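# Sort objects into matching labelled bins with two arms

## Task

Place every object into the bin whose label matches it, and leave any object that matches no label on the table. When done, no object may stick out past a bin's walls, every bin must rest flat on the table, and each placement must stay put on its own without the robot holding it.

## Robot and tools

Robot: two five-joint xArm arms, left_arm and right_arm, each with a parallel two-finger gripper and a wrist camera. Base positions in the scene frame: left_arm at (+0.022, +0.268, 0) m, quat_wxyz (+1.000, 0, 0, +0.016); right_arm at (-0.030, -0.304, 0) m, quat_wxyz (+0.995, 0, 0, +0.096). The names left and right do not describe sides of a camera picture.

Scene frame: origin on the table surface midway between the arms, +z up, +x out across the table, +y toward left_arm. All reported poses use this frame. Printed hand positions can be slightly wrong, more so when an arm reaches far.

Gripper frame: fingers extend along the gripper's +z and close along its y. The reported end_effector_position sits between the pads of closed fingers, about 2 cm short of the tips; closing pushes the tips roughly 10 mm further along +z. Because the first joint swings the arm about a vertical axis and the next three bend in a single plane, the fingers can only point within the vertical plane holding that axis and the hand; they cannot aim sideways out of it. The last joint rolls the gripper. Joint ranges (rad): waist -6.283 to 6.283, shoulder -2.059 to 2.094, elbow -3.927 to 0.192, wrist pitch -1.693 to 3.142, wrist roll -6.283 to 6.283. Load limits (N m): waist 45, shoulder 45, elbow 27, wrist pitch 18, wrist roll 18; a carried object adds to them.

Row format (shared by both motion tools): one flat list of 14 numbers, each in [-1, 1], always covering both arms: dx, dy, dz, rx, ry, rz, opening for left_arm, then the same seven for right_arm. dx..rz are an offset, not a pose: a relative target measured from the gripper's pose at the start of the action (for a call's first action, the last pose reported in this scene), expressed in that gripper's own axes. Scale: 1.0 equals 0.6 m for dx, dy, dz and 180 degrees for rotation; rx, ry, rz form one rotation vector. Opening is absolute: +1 fully open (0.084 m), -1 closed. An arm that should not move gets zero offsets.

execute_actions(actions): a list of actions, each a table of 1 to 15 rows; each row lasts one control step of 1/30 s, and a short table repeats its final row to fill 15 steps. Every row is relative to the action's start pose, not to the previous row. An empty list simply returns the current state and images.

move(target, speed, blocking): target is one 14-number row as above, offsets from the last reported pose. Each gripper travels in a straight line toward it; all paths finish together, taking 0.5 to 10 s (cut off at 10 s). speed is the path top speed in m/s, 0.002 to 0.5, default 0.25; rotation is limited to twice that in rad/s. The opening is applied at the start. Paths ignore obstacles and the other arm, grippers can lag, wander or overshoot speed, especially with an almost straight arm. Tilted grippers on straight paths often end held or off_target. blocking=false returns after 0.5 s while motion continues; then only wait or stop are accepted until a result shows the move finished.

wait(seconds): 0 to 10 s, arms keep their last command; returns early if a running move ends. stop(): brakes a running move (needs room; fingers keep moving). zoom_image(camera, region): enlarges a region [x0, y0, x1, y1] in pixels, at most 504 by 504, of the latest image from cam_head_left, cam_head_right, cam_left_wrist or cam_right_wrist (each 896x504, top-left is 0,0). read_manual(section): only returns licence texts. finished_scene(scene): ends the current scene irreversibly, after the last command is held; the goal must already be met and stable.

Control behaviour: each step the commanded pose is clipped to within 70 mm and 16 degrees of the measured pose, so a distant target in one action usually falls short or ends rotated; send the remainder next time. Joints move at most 3.14 rad/s and take 0.16 s to reach that speed. Elbows stop just before full extension. Always read the resulting pose; a move may end off target silently.

Results: a state line per arm with position (m), quat_wxyz and velocities; grip_measured (finger opening, same scale as commands); Hand target lines showing where the controller is steering; pose unreachable lines when a clearance check altered or blocked an arm's command; for move, a move: line giving the ending (done, off_target, moving, held, fault), limits that acted (paced means the sent pose was clipped; held means some steps were blocked, after which the arm may surge), and each gripper's distance from target. If only one arm is named, the other finished normally. Camera images follow.

Gripping: to hold, keep commanding an opening well below grip_measured; lower means harder squeeze, up to about 24 N per pad for parts up to about 6 cm wide. Fast closes can press harder. Resending grip_measured gives light pressure; wide parts may slip.

Avoid: dropping or knocking anything off the table, fast impacts, pushing far past a contact, arms colliding or pressing each other, and joint torque faults (the arm backs off, freezes 10 s and skips the rest of the call). Holding loads heats motors: MOTOR HOT appears from 65 °C, and at 80 °C an OVER-TEMPERATURE FAULT brakes that arm until cooled. Occasional disturbances may tug a held part or shove loose objects. The robot holds its last command while you think.

Each tool is called after "Request:" in YAML: its name, and indented under it one key for each argument.

## Session

Request:
execute_actions:
  actions: []

Scene clock: 0.00 s.
left_arm: end_effector_position=(+0.2231, -0.1942, +0.2170) grip_measured=+1.00 end_effector_quat_wxyz=(+0.397, +0.897, -0.037, +0.192) end_effector_velocity=(+0.000, +0.000, +0.000) end_effector_angular_velocity=(-0.000, -0.000, +0.001) | right_arm: end_effector_position=(+0.1687, -0.7177, +0.2519) grip_measured=+1.00 end_effector_quat_wxyz=(+0.397, +0.786, -0.269, +0.390) end_effector_velocity=(+0.000, +0.000, +0.001) end_effector_angular_velocity=(-0.001, -0.001, +0.000)
Joint positions: left_arm=[-1.192 -0.16  -0.412 -0.341 -1.079  0.084] | right_arm=[-1.315 -0.244 -0.189 -0.747 -0.464  0.084]
Joint velocities: left_arm=[ 0.001 -0.     0.    -0.     0.     0.   ] | right_arm=[ 0.001 -0.     0.    -0.001  0.    -0.   ]
Hand target (left_arm): +0.223, -0.194, +0.217; +0.397, +0.897, -0.037, +0.192
Hand target (right_arm): +0.169, -0.718, +0.252; +0.397, +0.786, -0.269, +0.390

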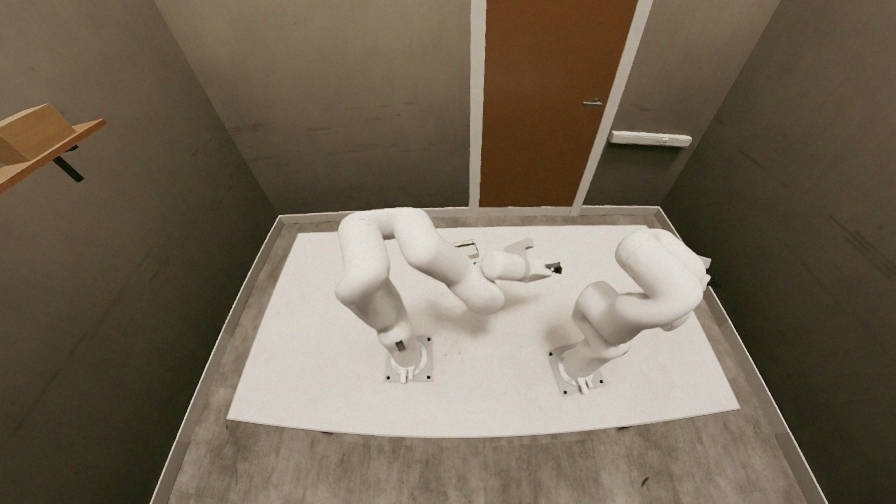

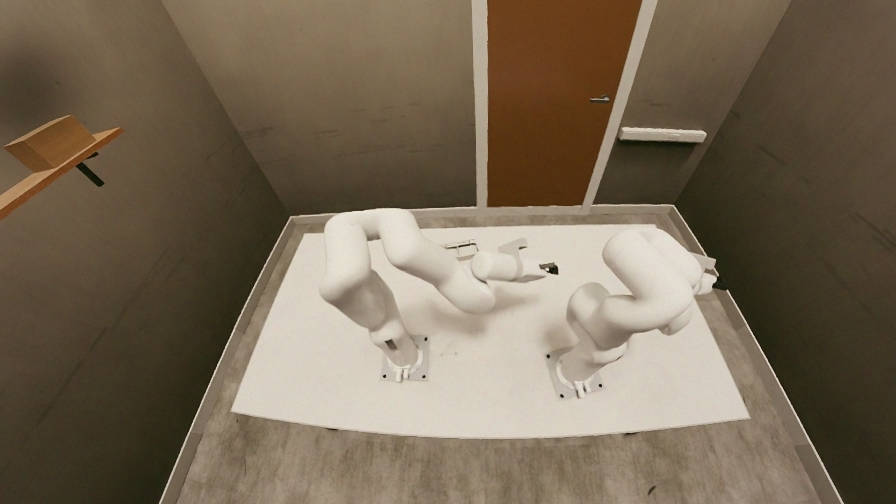

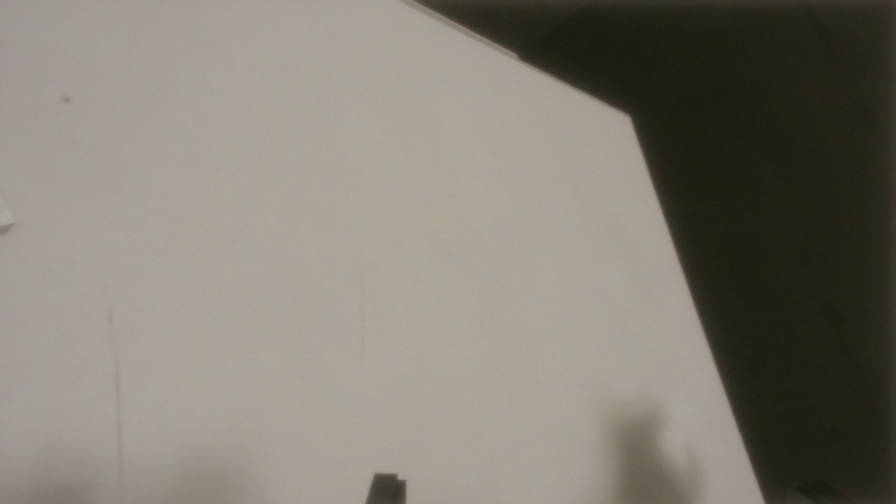

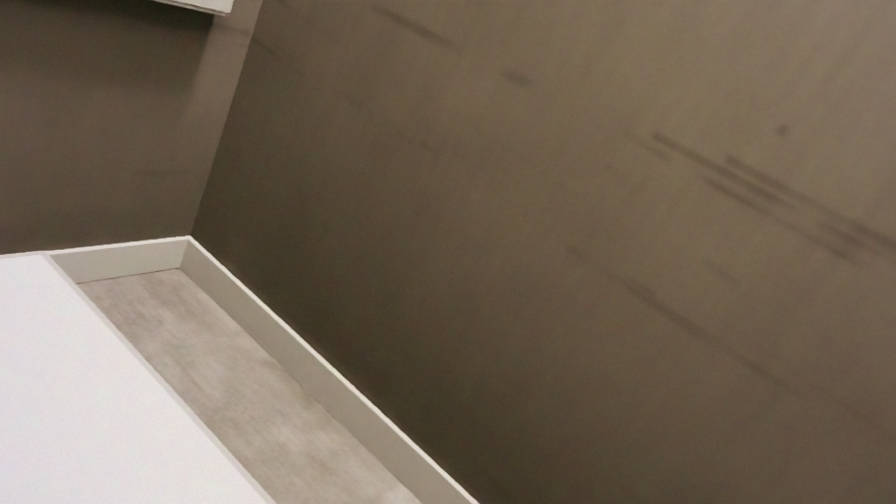

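Request:
move:
  target: [0.293,-0.073,-0.343,0.2615,-0.1265,-0.0244,1,0,0,0,0,0,0,1]
  speed: 0.3

Scene clock: 11.50 s.
left_arm: end_effector_position=(+0.3300, +0.0001, +0.3778) grip_measured=+1.00 end_effector_quat_wxyz=(+0.001, +1.000, +0.000, +0.001) end_effector_velocity=(+0.001, -0.000, +0.001) end_effector_angular_velocity=(+0.008, +0.009, -0.003) | right_arm: end_effector_position=(+0.1687, -0.7177, +0.2519) grip_measured=+1.00 end_effector_quat_wxyz=(+0.397, +0.786, -0.269, +0.390) end_effector_velocity=(+0.000, +0.000, +0.000) end_effector_angular_velocity=(+0.000, +0.001, +0.001)
Joint positions: left_arm=[-0.747 -0.229 -1.328  1.555 -0.717  0.084] | right_arm=[-1.315 -0.244 -0.189 -0.747 -0.464  0.084]
Joint velocities: left_arm=[ 0.001  0.013 -0.018  0.017  0.003  0.   ] | right_arm=[ 0.    -0.001  0.     0.001 -0.001 -0.   ]
Hand target (left_arm): +0.330, +0.000, +0.378; +0.000, +1.000, +0.000, +0.000
Hand target (right_arm): +0.169, -0.718, +0.252; +0.397, +0.786, -0.269, +0.390
Off the commanded pose (left_arm): 0.000 m, 0 deg.
Off the commanded pose (right_arm): 0.000 m, 0 deg.
move: done

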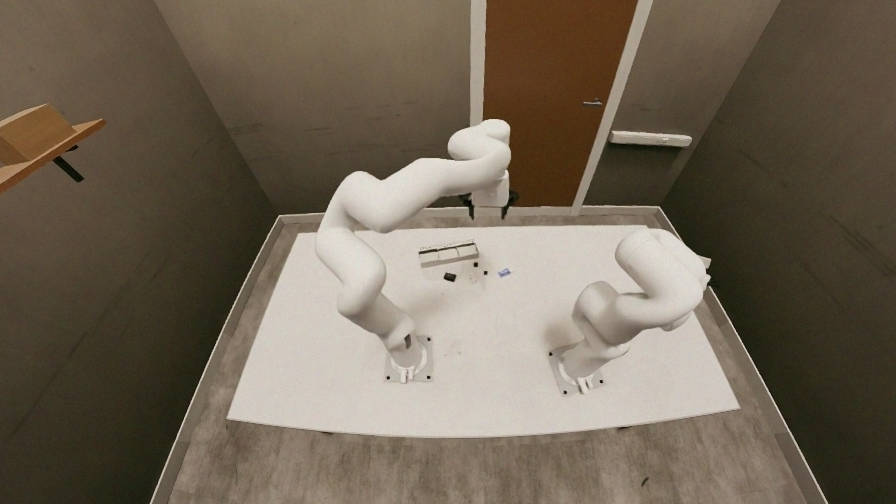

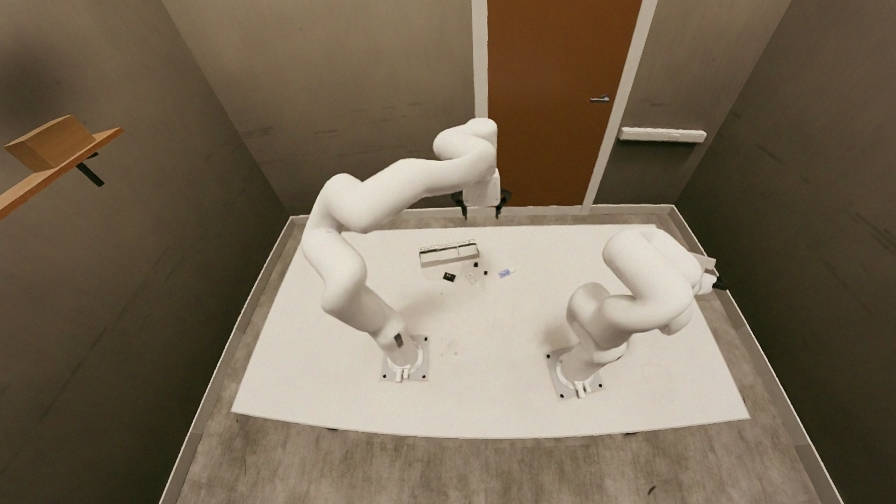

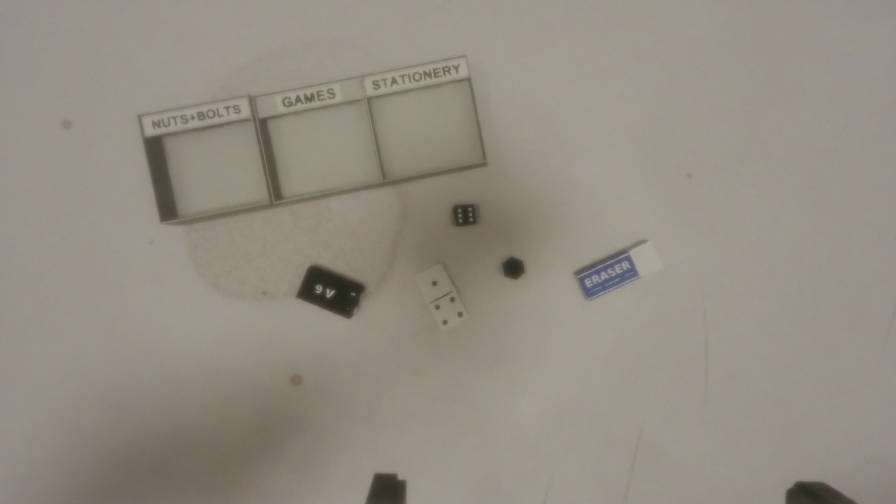

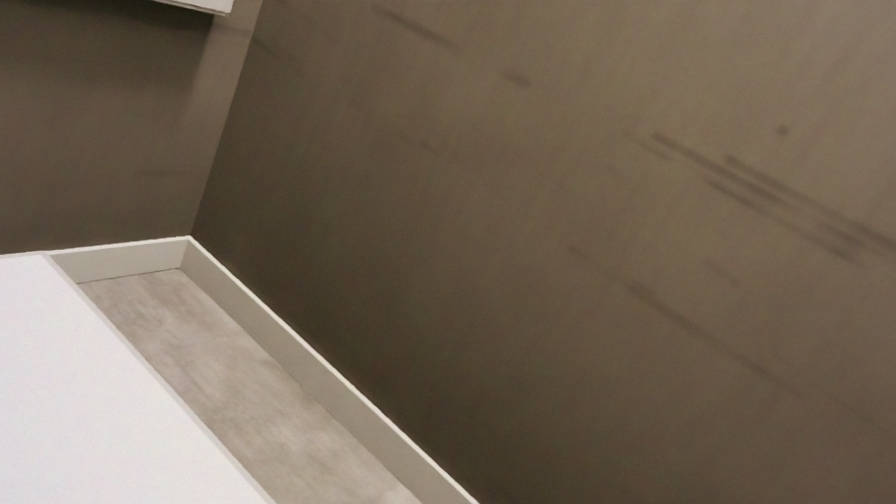

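Request:
zoom_image:
  camera: "cam_left_wrist"
  region: [400, 180, 680, 350]

Region (400, 180, 680, 350) of cam_left_wrist's 896x504 image, scaled by 1.800, with more detail than that image has; it fills the top 306 rows of this view, and the rest is white.

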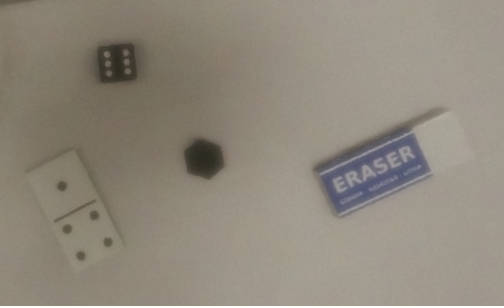

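Request:
move:
  target: [0.073,0.173,0.463,0,0,0.367,0,0,0,0,0,0,0,1]
  speed: 0.3

Scene clock: 27.37 s.
left_arm: end_effector_position=(+0.3743, -0.1041, +0.1008) grip_measured=-0.01 end_effector_quat_wxyz=(+0.000, +0.839, -0.544, +0.002) end_effector_velocity=(+0.000, -0.001, -0.003) end_effector_angular_velocity=(+0.002, +0.002, -0.008) | right_arm: end_effector_position=(+0.1687, -0.7177, +0.2519) grip_measured=+1.00 end_effector_quat_wxyz=(+0.397, +0.786, -0.269, +0.390) end_effector_velocity=(-0.000, -0.000, +0.000) end_effector_angular_velocity=(-0.001, +0.000, -0.000)
Joint positions: left_arm=[-0.844  0.279 -1.11   0.828  0.338  0.044] | right_arm=[-1.315 -0.244 -0.189 -0.747 -0.464  0.084]
Joint velocities: left_arm=[-0.     0.009 -0.003 -0.003  0.007 -0.   ] | right_arm=[-0.001 -0.    -0.    -0.001 -0.001  0.   ]
Hand target (left_arm): +0.374, -0.104, +0.100; +0.000, +0.839, -0.545, +0.001
Hand target (right_arm): +0.169, -0.718, +0.252; +0.397, +0.786, -0.269, +0.390
Off the commanded pose (left_arm): 0.001 m, 0 deg.
Off the commanded pose (right_arm): 0.000 m, 0 deg.
move: done

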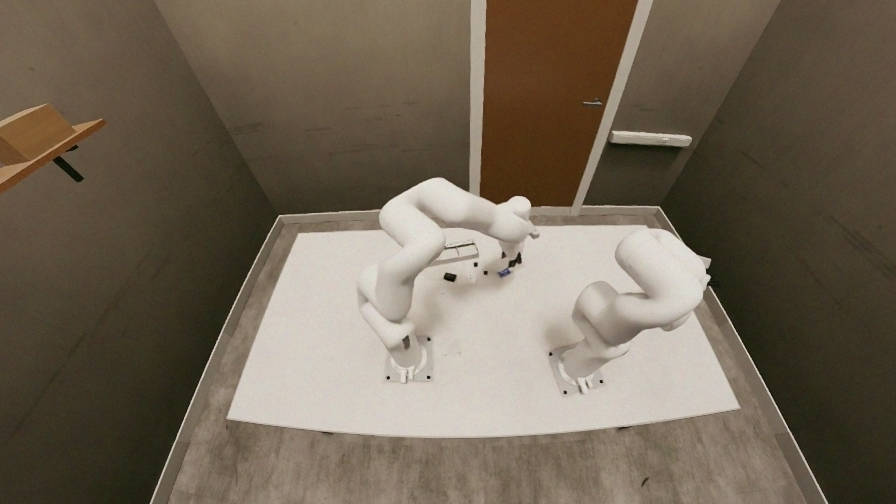

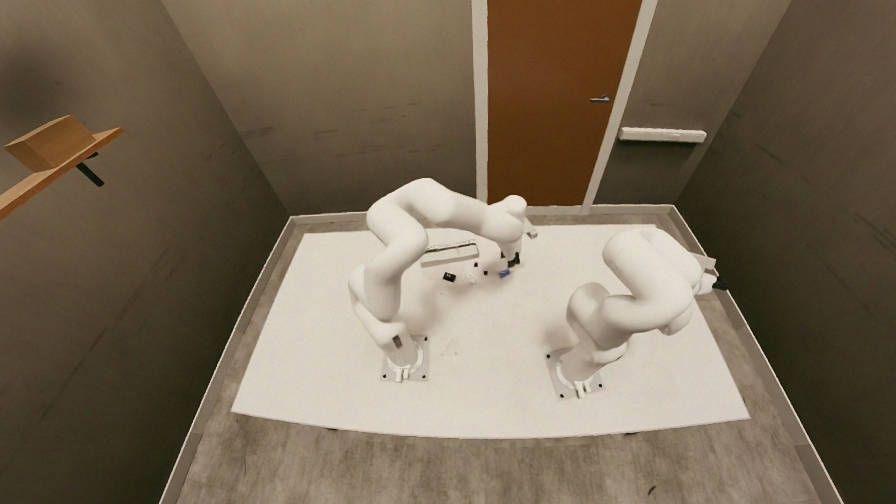

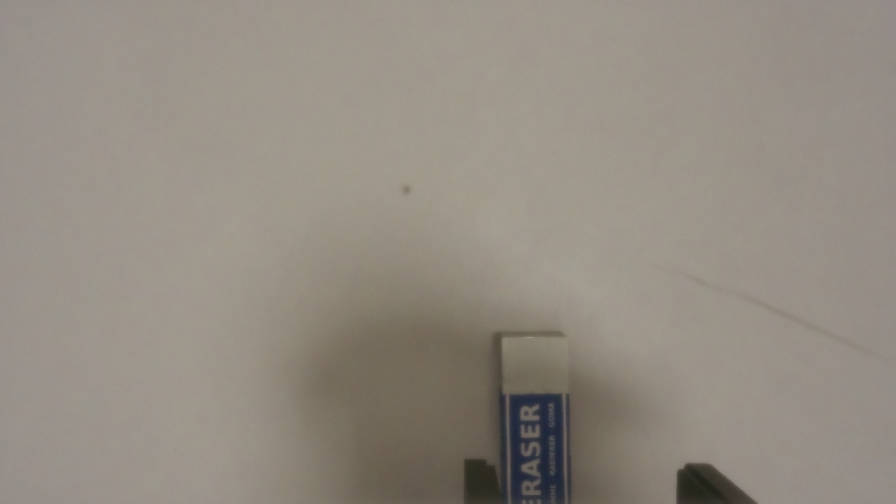

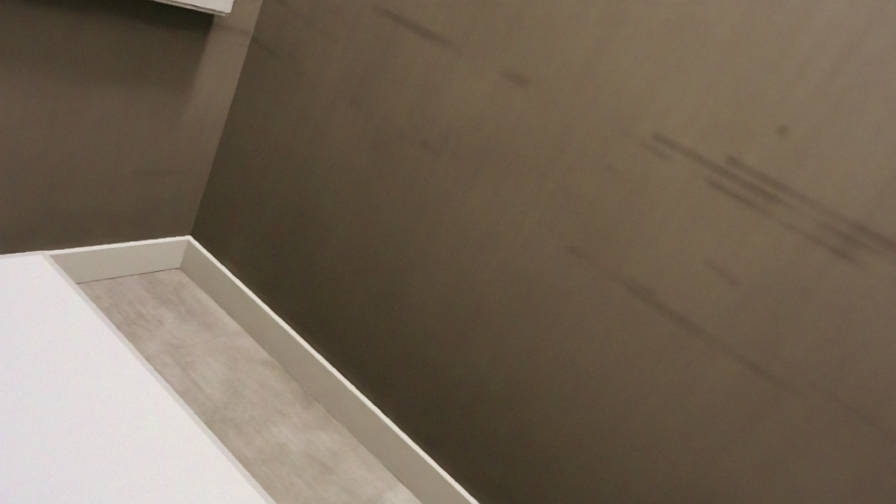

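Request:
move:
  target: [0,-0.0035,0.1245,0,0,-0.008,-0.05,0,0,0,0,0,0,1]
  speed: 0.12

Request:
execute_actions:
  actions:
    - [[0,0,0,0,0,0,-0.15,0,0,0,0,0,0,1],[0,0,0,0,0,0,-0.2,0,0,0,0,0,0,1],[0,0,0,0,0,0,-0.25,0,0,0,0,0,0,1],[0,0,0,0,0,0,-0.3,0,0,0,0,0,0,1],[0,0,0,0,0,0,-0.35,0,0,0,0,0,0,1],[0,0,0,0,0,0,-0.4,0,0,0,0,0,0,1],[0,0,0,0,0,0,-0.45,0,0,0,0,0,0,1],[0,0,0,0,0,0,-0.5,0,0,0,0,0,0,1],[0,0,0,0,0,0,-0.55,0,0,0,0,0,0,1],[0,0,0,0,0,0,-0.6,0,0,0,0,0,0,1],[0,0,0,0,0,0,-0.65,0,0,0,0,0,0,1],[0,0,0,0,0,0,-0.7,0,0,0,0,0,0,1]]
    - [[0,0,0,0,0,0,-0.72,0,0,0,0,0,0,1]]

Request:
move:
  target: [0,0,-0.095,0,0,0,-0.72,0,0,0,0,0,0,1]
  speed: 0.15

Request:
move:
  target: [-0.153,-0.271,0,0,0,0.083,-0.72,0,0,0,0,0,0,1]
  speed: 0.25

Scene clock: 47.40 s.
left_arm: end_effector_position=(+0.3764, -0.1035, +0.0266) grip_measured=-0.06 end_effector_quat_wxyz=(+0.000, +0.846, -0.534, +0.002) end_effector_velocity=(-0.000, +0.001, -0.003) end_effector_angular_velocity=(+0.002, +0.002, +0.001) | right_arm: end_effector_position=(+0.1687, -0.7177, +0.2519) grip_measured=+1.00 end_effector_quat_wxyz=(+0.397, +0.786, -0.269, +0.390) end_effector_velocity=(+0.001, +0.001, -0.001) end_effector_angular_velocity=(+0.002, +0.001, +0.003)
Joint positions: left_arm=[-0.84   0.429 -1.079  0.646  0.317  0.041] | right_arm=[-1.315 -0.244 -0.189 -0.747 -0.464  0.084]
Joint velocities: left_arm=[ 0.001  0.007 -0.    -0.004 -0.     0.   ] | right_arm=[ 0.003  0.002 -0.     0.    -0.     0.   ]
Hand target (left_arm): +0.376, -0.103, +0.026; +0.000, +0.846, -0.534, +0.002
Hand target (right_arm): +0.169, -0.718, +0.252; +0.397, +0.786, -0.269, +0.390
Off the commanded pose (left_arm): 0.001 m, 0 deg.
Off the commanded pose (right_arm): 0.000 m, 0 deg.
move: done

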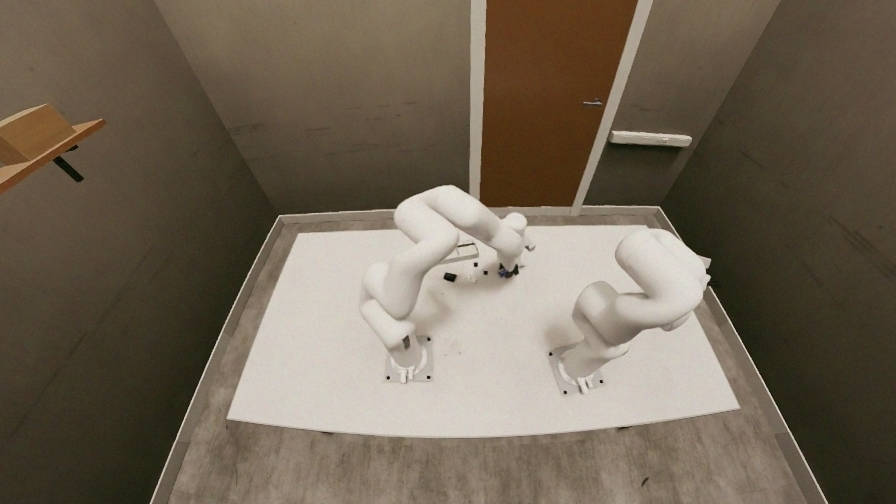

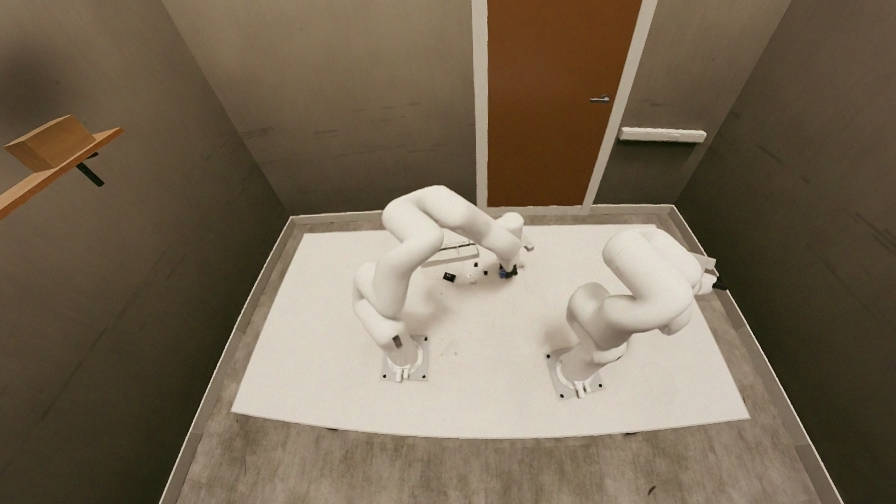

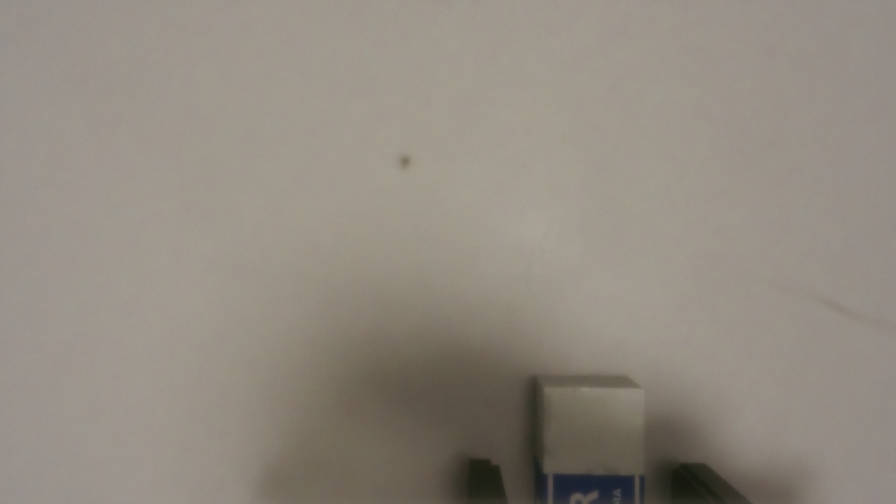

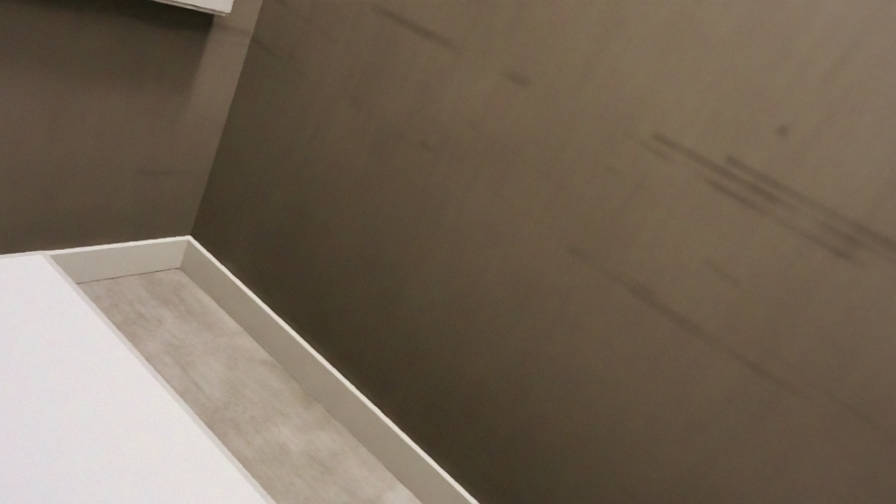

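Scene clock: 48.40 s.
left_arm: end_effector_position=(+0.3765, -0.1035, +0.0267) grip_measured=-0.49 end_effector_quat_wxyz=(+0.000, +0.846, -0.534, +0.002) end_effector_velocity=(-0.001, -0.001, -0.000) end_effector_angular_velocity=(+0.000, +0.000, -0.002) | right_arm: end_effector_position=(+0.1687, -0.7177, +0.2519) grip_measured=+1.00 end_effector_quat_wxyz=(+0.397, +0.786, -0.269, +0.390) end_effector_velocity=(-0.000, -0.000, -0.000) end_effector_angular_velocity=(+0.000, -0.000, -0.001)
Joint positions: left_arm=[-0.84   0.429 -1.079  0.646  0.317  0.022] | right_arm=[-1.315 -0.244 -0.189 -0.747 -0.464  0.084]
Joint velocities: left_arm=[-0.002  0.    -0.     0.     0.     0.   ] | right_arm=[-0.001  0.001  0.    -0.001  0.     0.   ]
Hand target (left_arm): +0.376, -0.104, +0.027; +0.000, +0.846, -0.534, +0.002
Hand target (right_arm): +0.169, -0.718, +0.252; +0.397, +0.786, -0.269, +0.390
Off the commanded pose (left_arm): 0.000 m, 0 deg.
Off the commanded pose (right_arm): 0.000 m, 0 deg.

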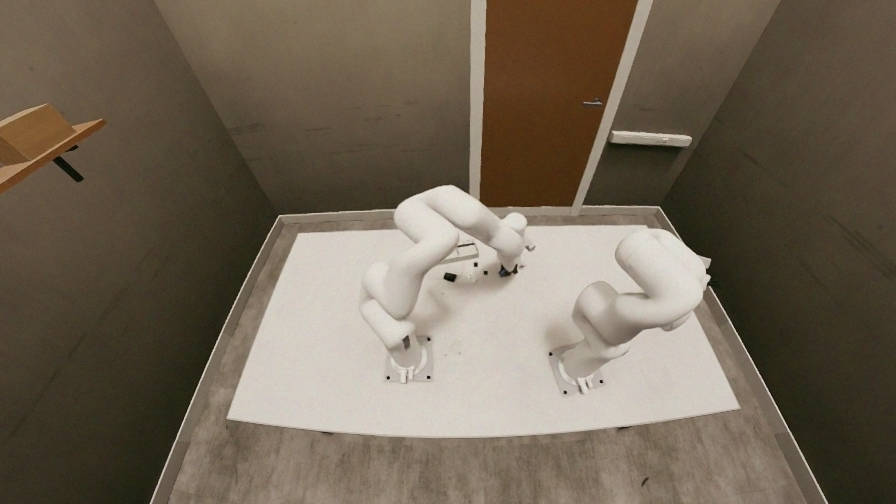

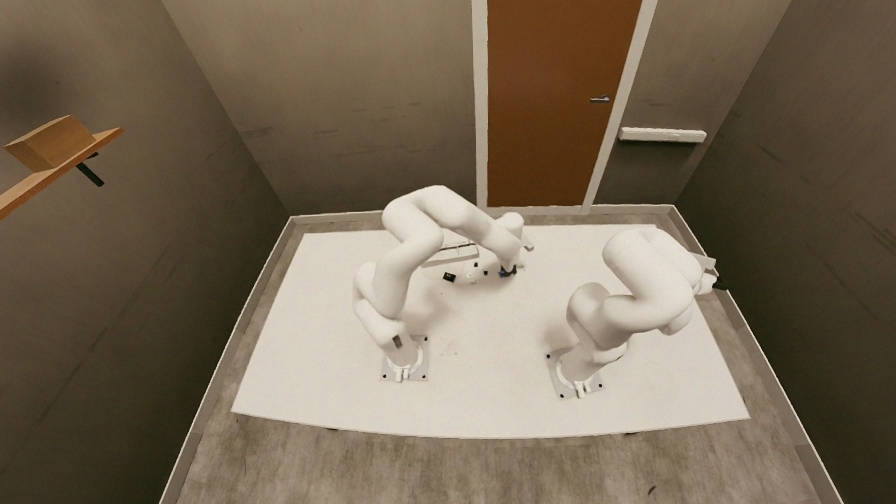

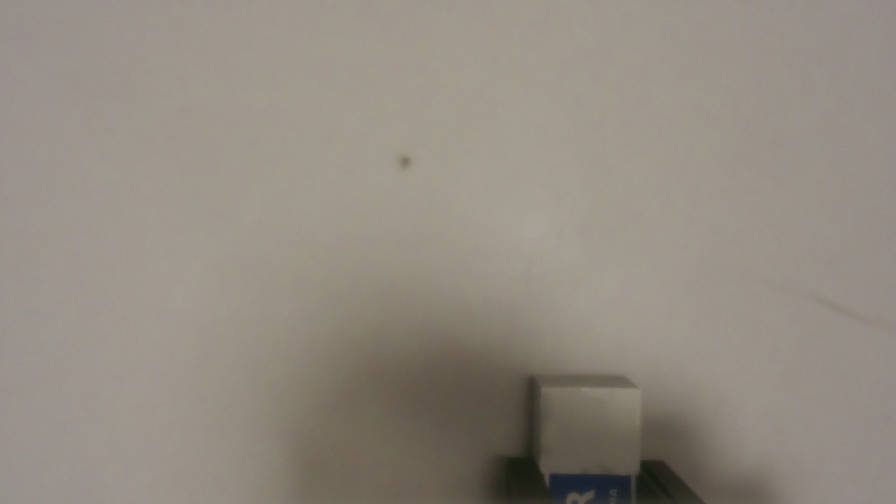

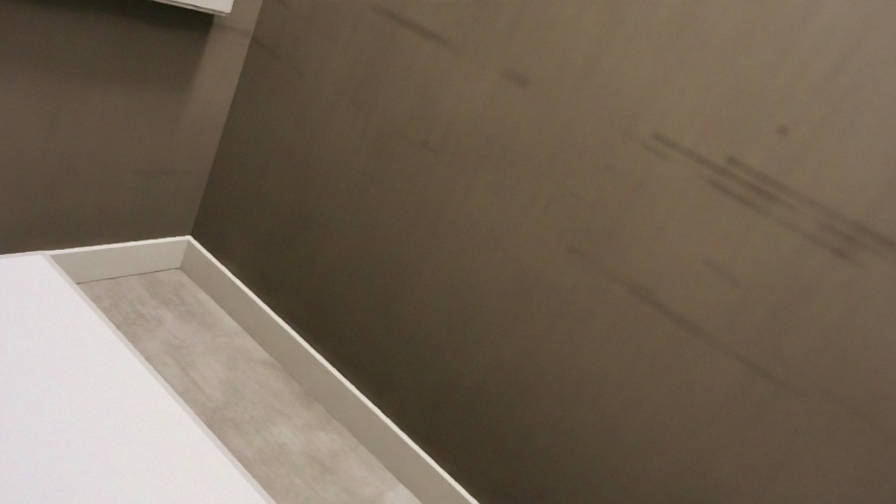

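Scene clock: 49.33 s.
left_arm: end_effector_position=(+0.3762, -0.1032, +0.0830) grip_measured=-0.49 end_effector_quat_wxyz=(+0.000, +0.846, -0.534, +0.002) end_effector_velocity=(+0.001, -0.000, +0.004) end_effector_angular_velocity=(-0.002, -0.002, +0.000) | right_arm: end_effector_position=(+0.1687, -0.7177, +0.2519) grip_measured=+1.00 end_effector_quat_wxyz=(+0.397, +0.786, -0.269, +0.390) end_effector_velocity=(+0.001, +0.000, -0.000) end_effector_angular_velocity=(+0.000, -0.001, +0.001)
Joint positions: left_arm=[-0.84   0.313 -1.1    0.784  0.317  0.022] | right_arm=[-1.315 -0.244 -0.189 -0.747 -0.464  0.084]
Joint velocities: left_arm=[ 0.    -0.006 -0.003  0.007 -0.    -0.   ] | right_arm=[ 0.001  0.     0.    -0.     0.001  0.   ]
Hand target (left_arm): +0.376, -0.103, +0.084; +0.000, +0.846, -0.534, +0.002
Hand target (right_arm): +0.169, -0.718, +0.252; +0.397, +0.786, -0.269, +0.390
Off the commanded pose (left_arm): 0.001 m, 0 deg.
Off the commanded pose (right_arm): 0.000 m, 0 deg.
move: done

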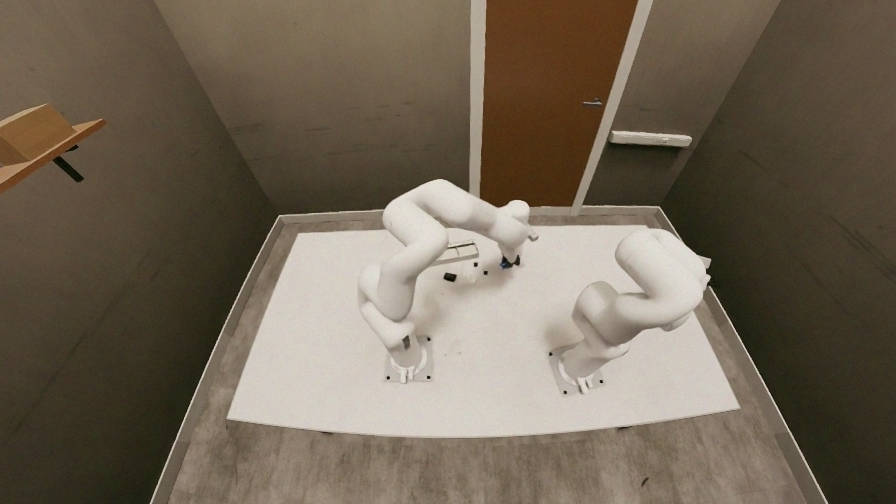

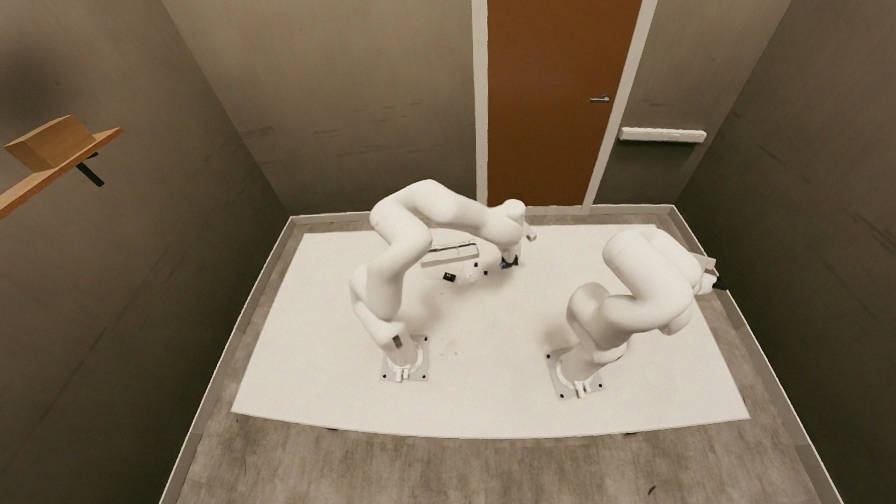

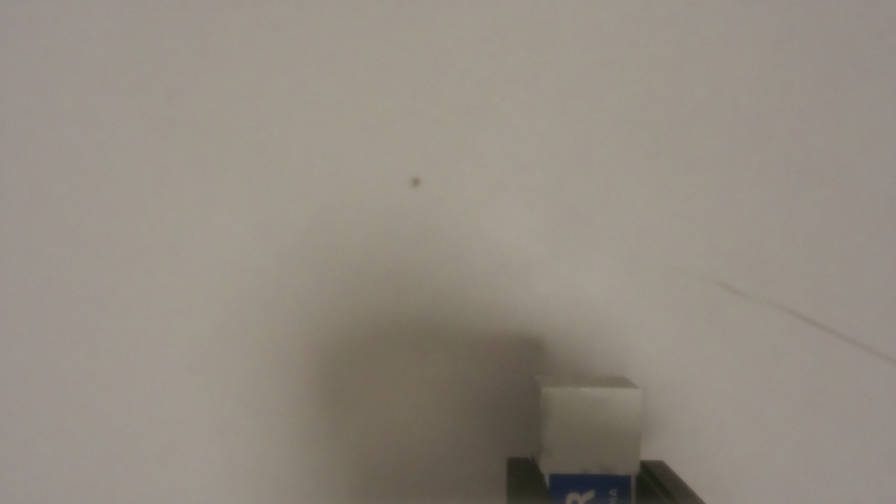

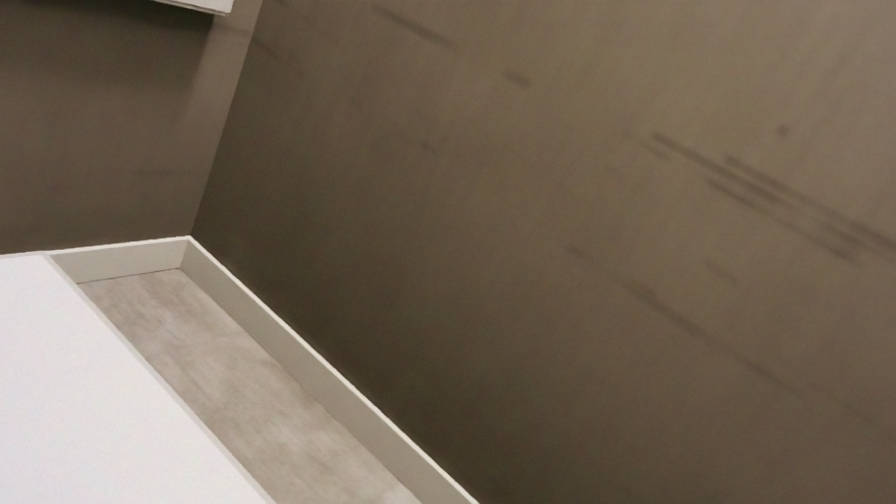

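Scene clock: 50.73 s.
left_arm: end_effector_position=(+0.4833, +0.0491, +0.0829) grip_measured=-0.49 end_effector_quat_wxyz=(-0.000, +0.769, -0.639, +0.001) end_effector_velocity=(+0.002, +0.002, +0.000) end_effector_angular_velocity=(+0.000, +0.000, -0.003) | right_arm: end_effector_position=(+0.1687, -0.7177, +0.2519) grip_measured=+1.00 end_effector_quat_wxyz=(+0.397, +0.786, -0.269, +0.390) end_effector_velocity=(-0.000, -0.000, +0.000) end_effector_angular_velocity=(-0.000, +0.000, -0.001)
Joint positions: left_arm=[-0.474  0.306 -1.089  0.78   0.944  0.022] | right_arm=[-1.315 -0.244 -0.189 -0.747 -0.464  0.084]
Joint velocities: left_arm=[ 0.005  0.003 -0.004  0.002  0.008  0.   ] | right_arm=[-0.001 -0.    -0.     0.    -0.     0.   ]
Hand target (left_arm): +0.484, +0.049, +0.083; -0.000, +0.769, -0.639, +0.001
Hand target (right_arm): +0.169, -0.718, +0.252; +0.397, +0.786, -0.269, +0.390
Off the commanded pose (left_arm): 0.001 m, 0 deg.
Off the commanded pose (right_arm): 0.000 m, 0 deg.
move: done

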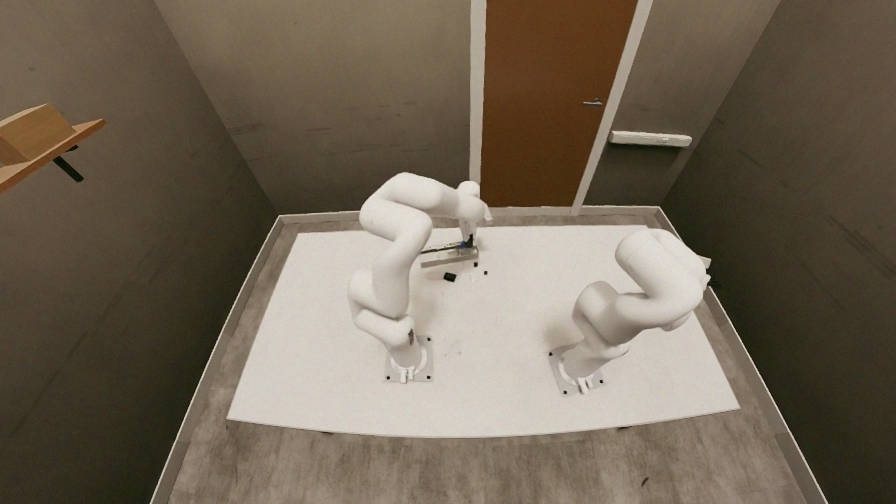

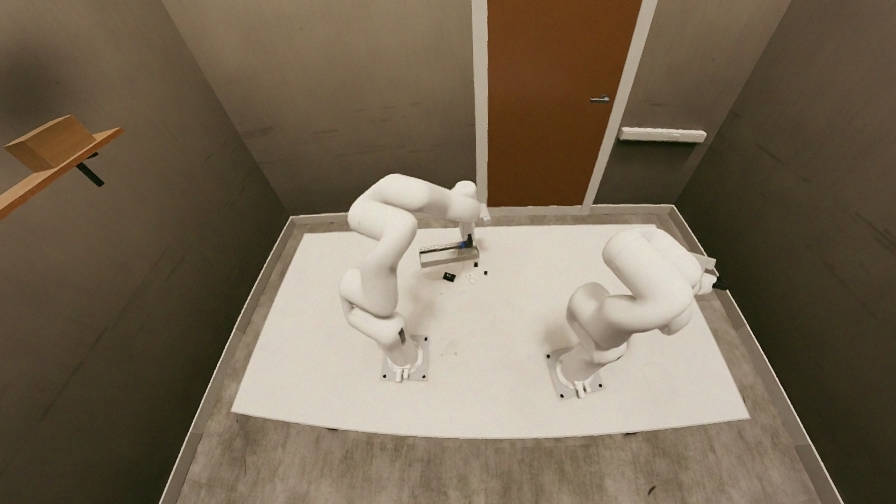

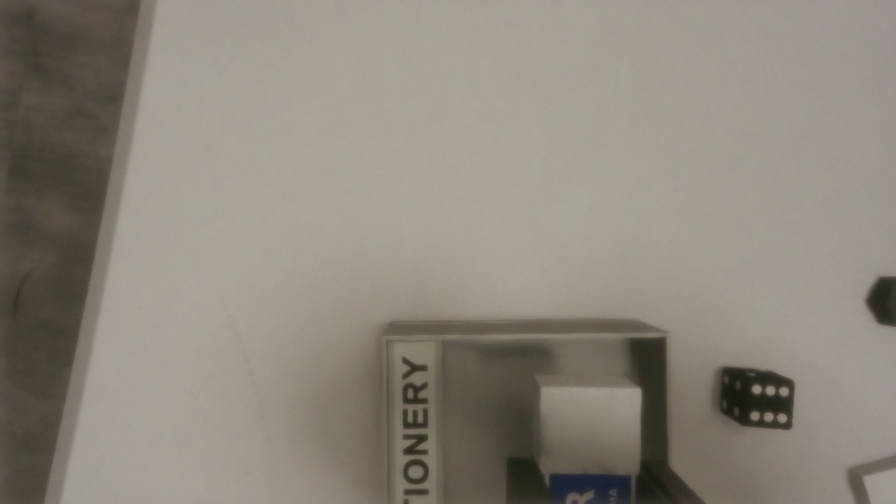

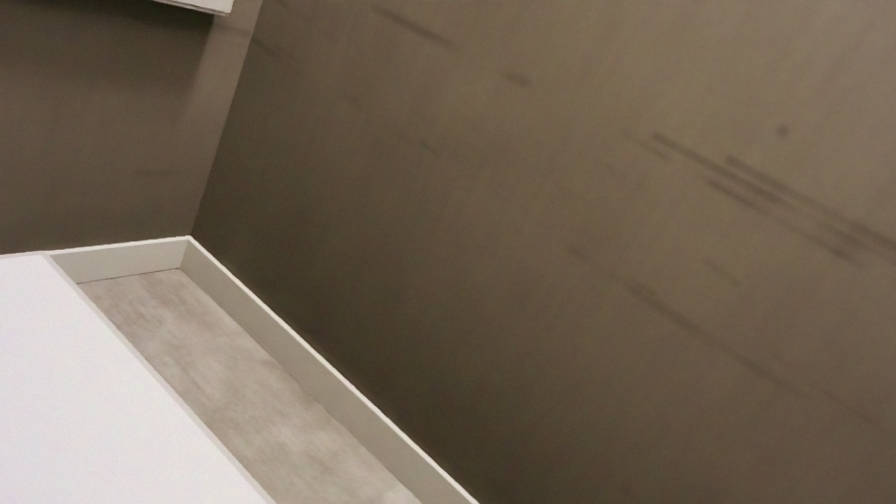

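Request:
execute_actions:
  actions: []

Scene clock: 70.97 s.
left_arm: end_effector_position=(+0.4836, +0.0494, +0.0829) grip_measured=-0.49 end_effector_quat_wxyz=(-0.000, +0.769, -0.639, +0.001) end_effector_velocity=(+0.000, -0.000, +0.000) end_effector_angular_velocity=(-0.000, -0.000, -0.001) | right_arm: end_effector_position=(+0.1687, -0.7177, +0.2519) grip_measured=+1.00 end_effector_quat_wxyz=(+0.397, +0.786, -0.269, +0.390) end_effector_velocity=(-0.000, +0.000, -0.001) end_effector_angular_velocity=(+0.002, -0.000, -0.000)
Joint positions: left_arm=[-0.473  0.306 -1.09   0.78   0.945  0.022] | right_arm=[-1.315 -0.244 -0.189 -0.747 -0.464  0.084]
Joint velocities: left_arm=[-0.     0.    -0.    -0.     0.001 -0.   ] | right_arm=[ 0.     0.001  0.     0.001  0.001 -0.   ]
Hand target (left_arm): +0.484, +0.049, +0.083; -0.000, +0.769, -0.639, +0.001
Hand target (right_arm): +0.169, -0.718, +0.252; +0.397, +0.786, -0.269, +0.390
Off the commanded pose (left_arm): 0.000 m, 0 deg.
Off the commanded pose (right_arm): 0.000 m, 0 deg.

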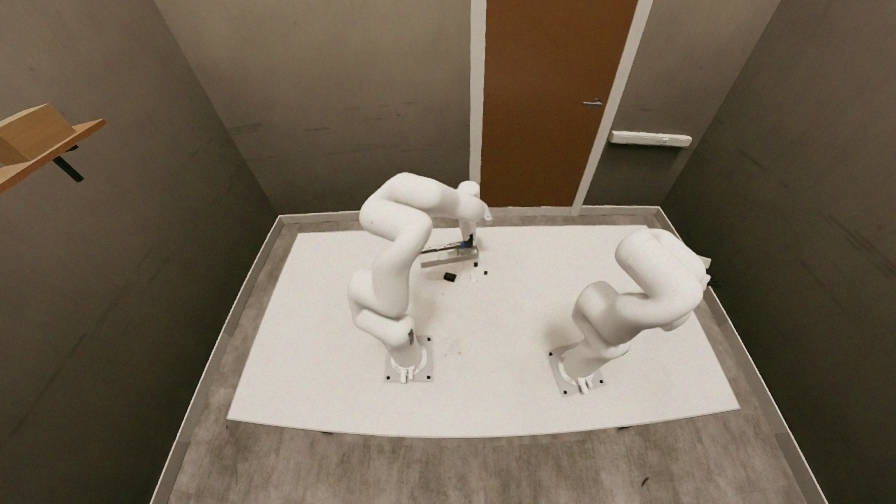

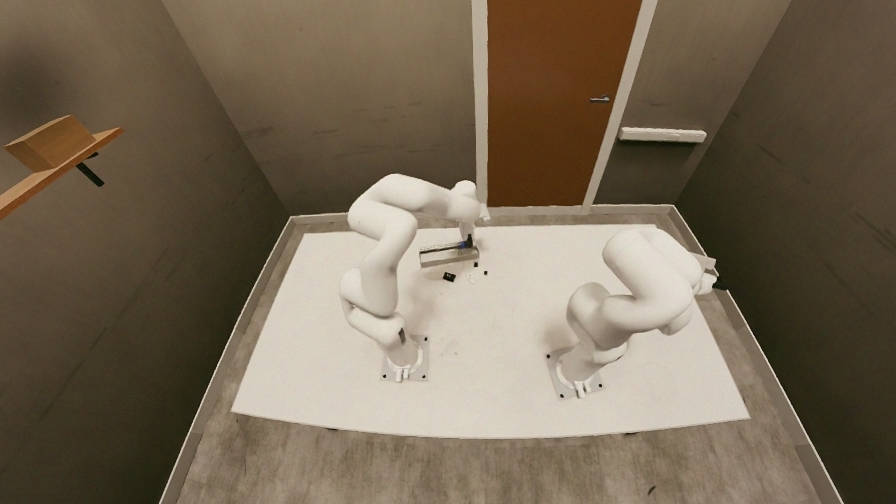

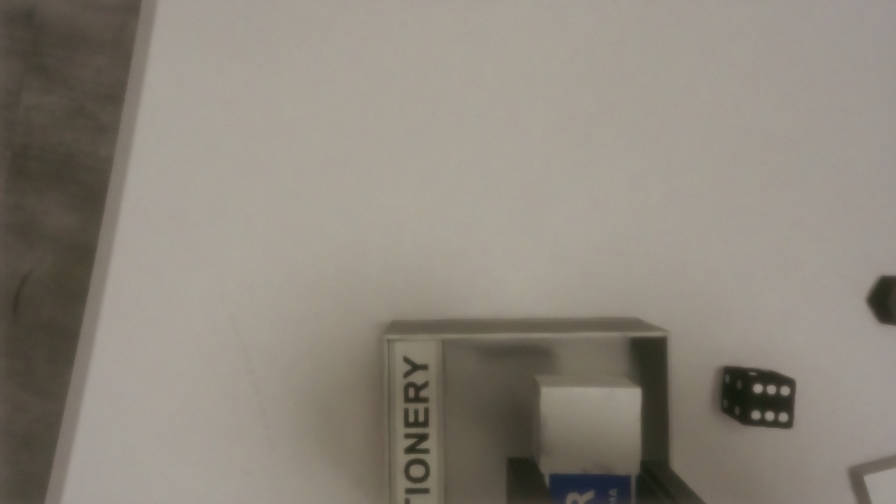

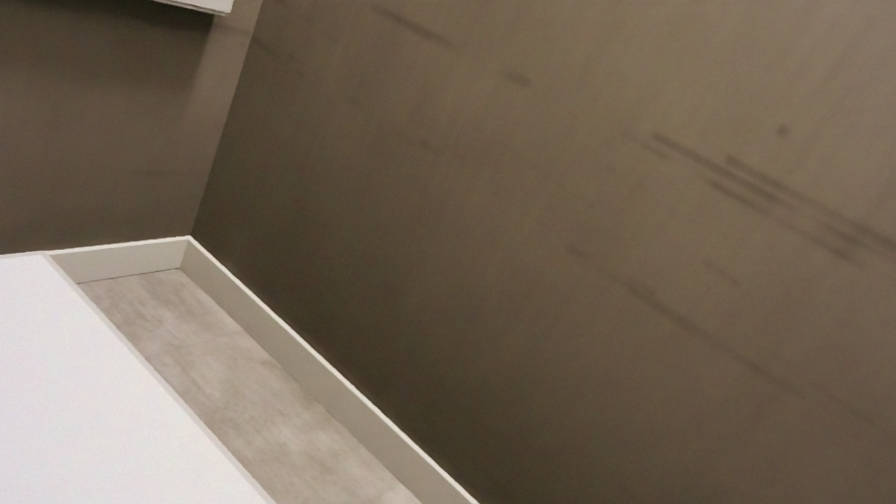

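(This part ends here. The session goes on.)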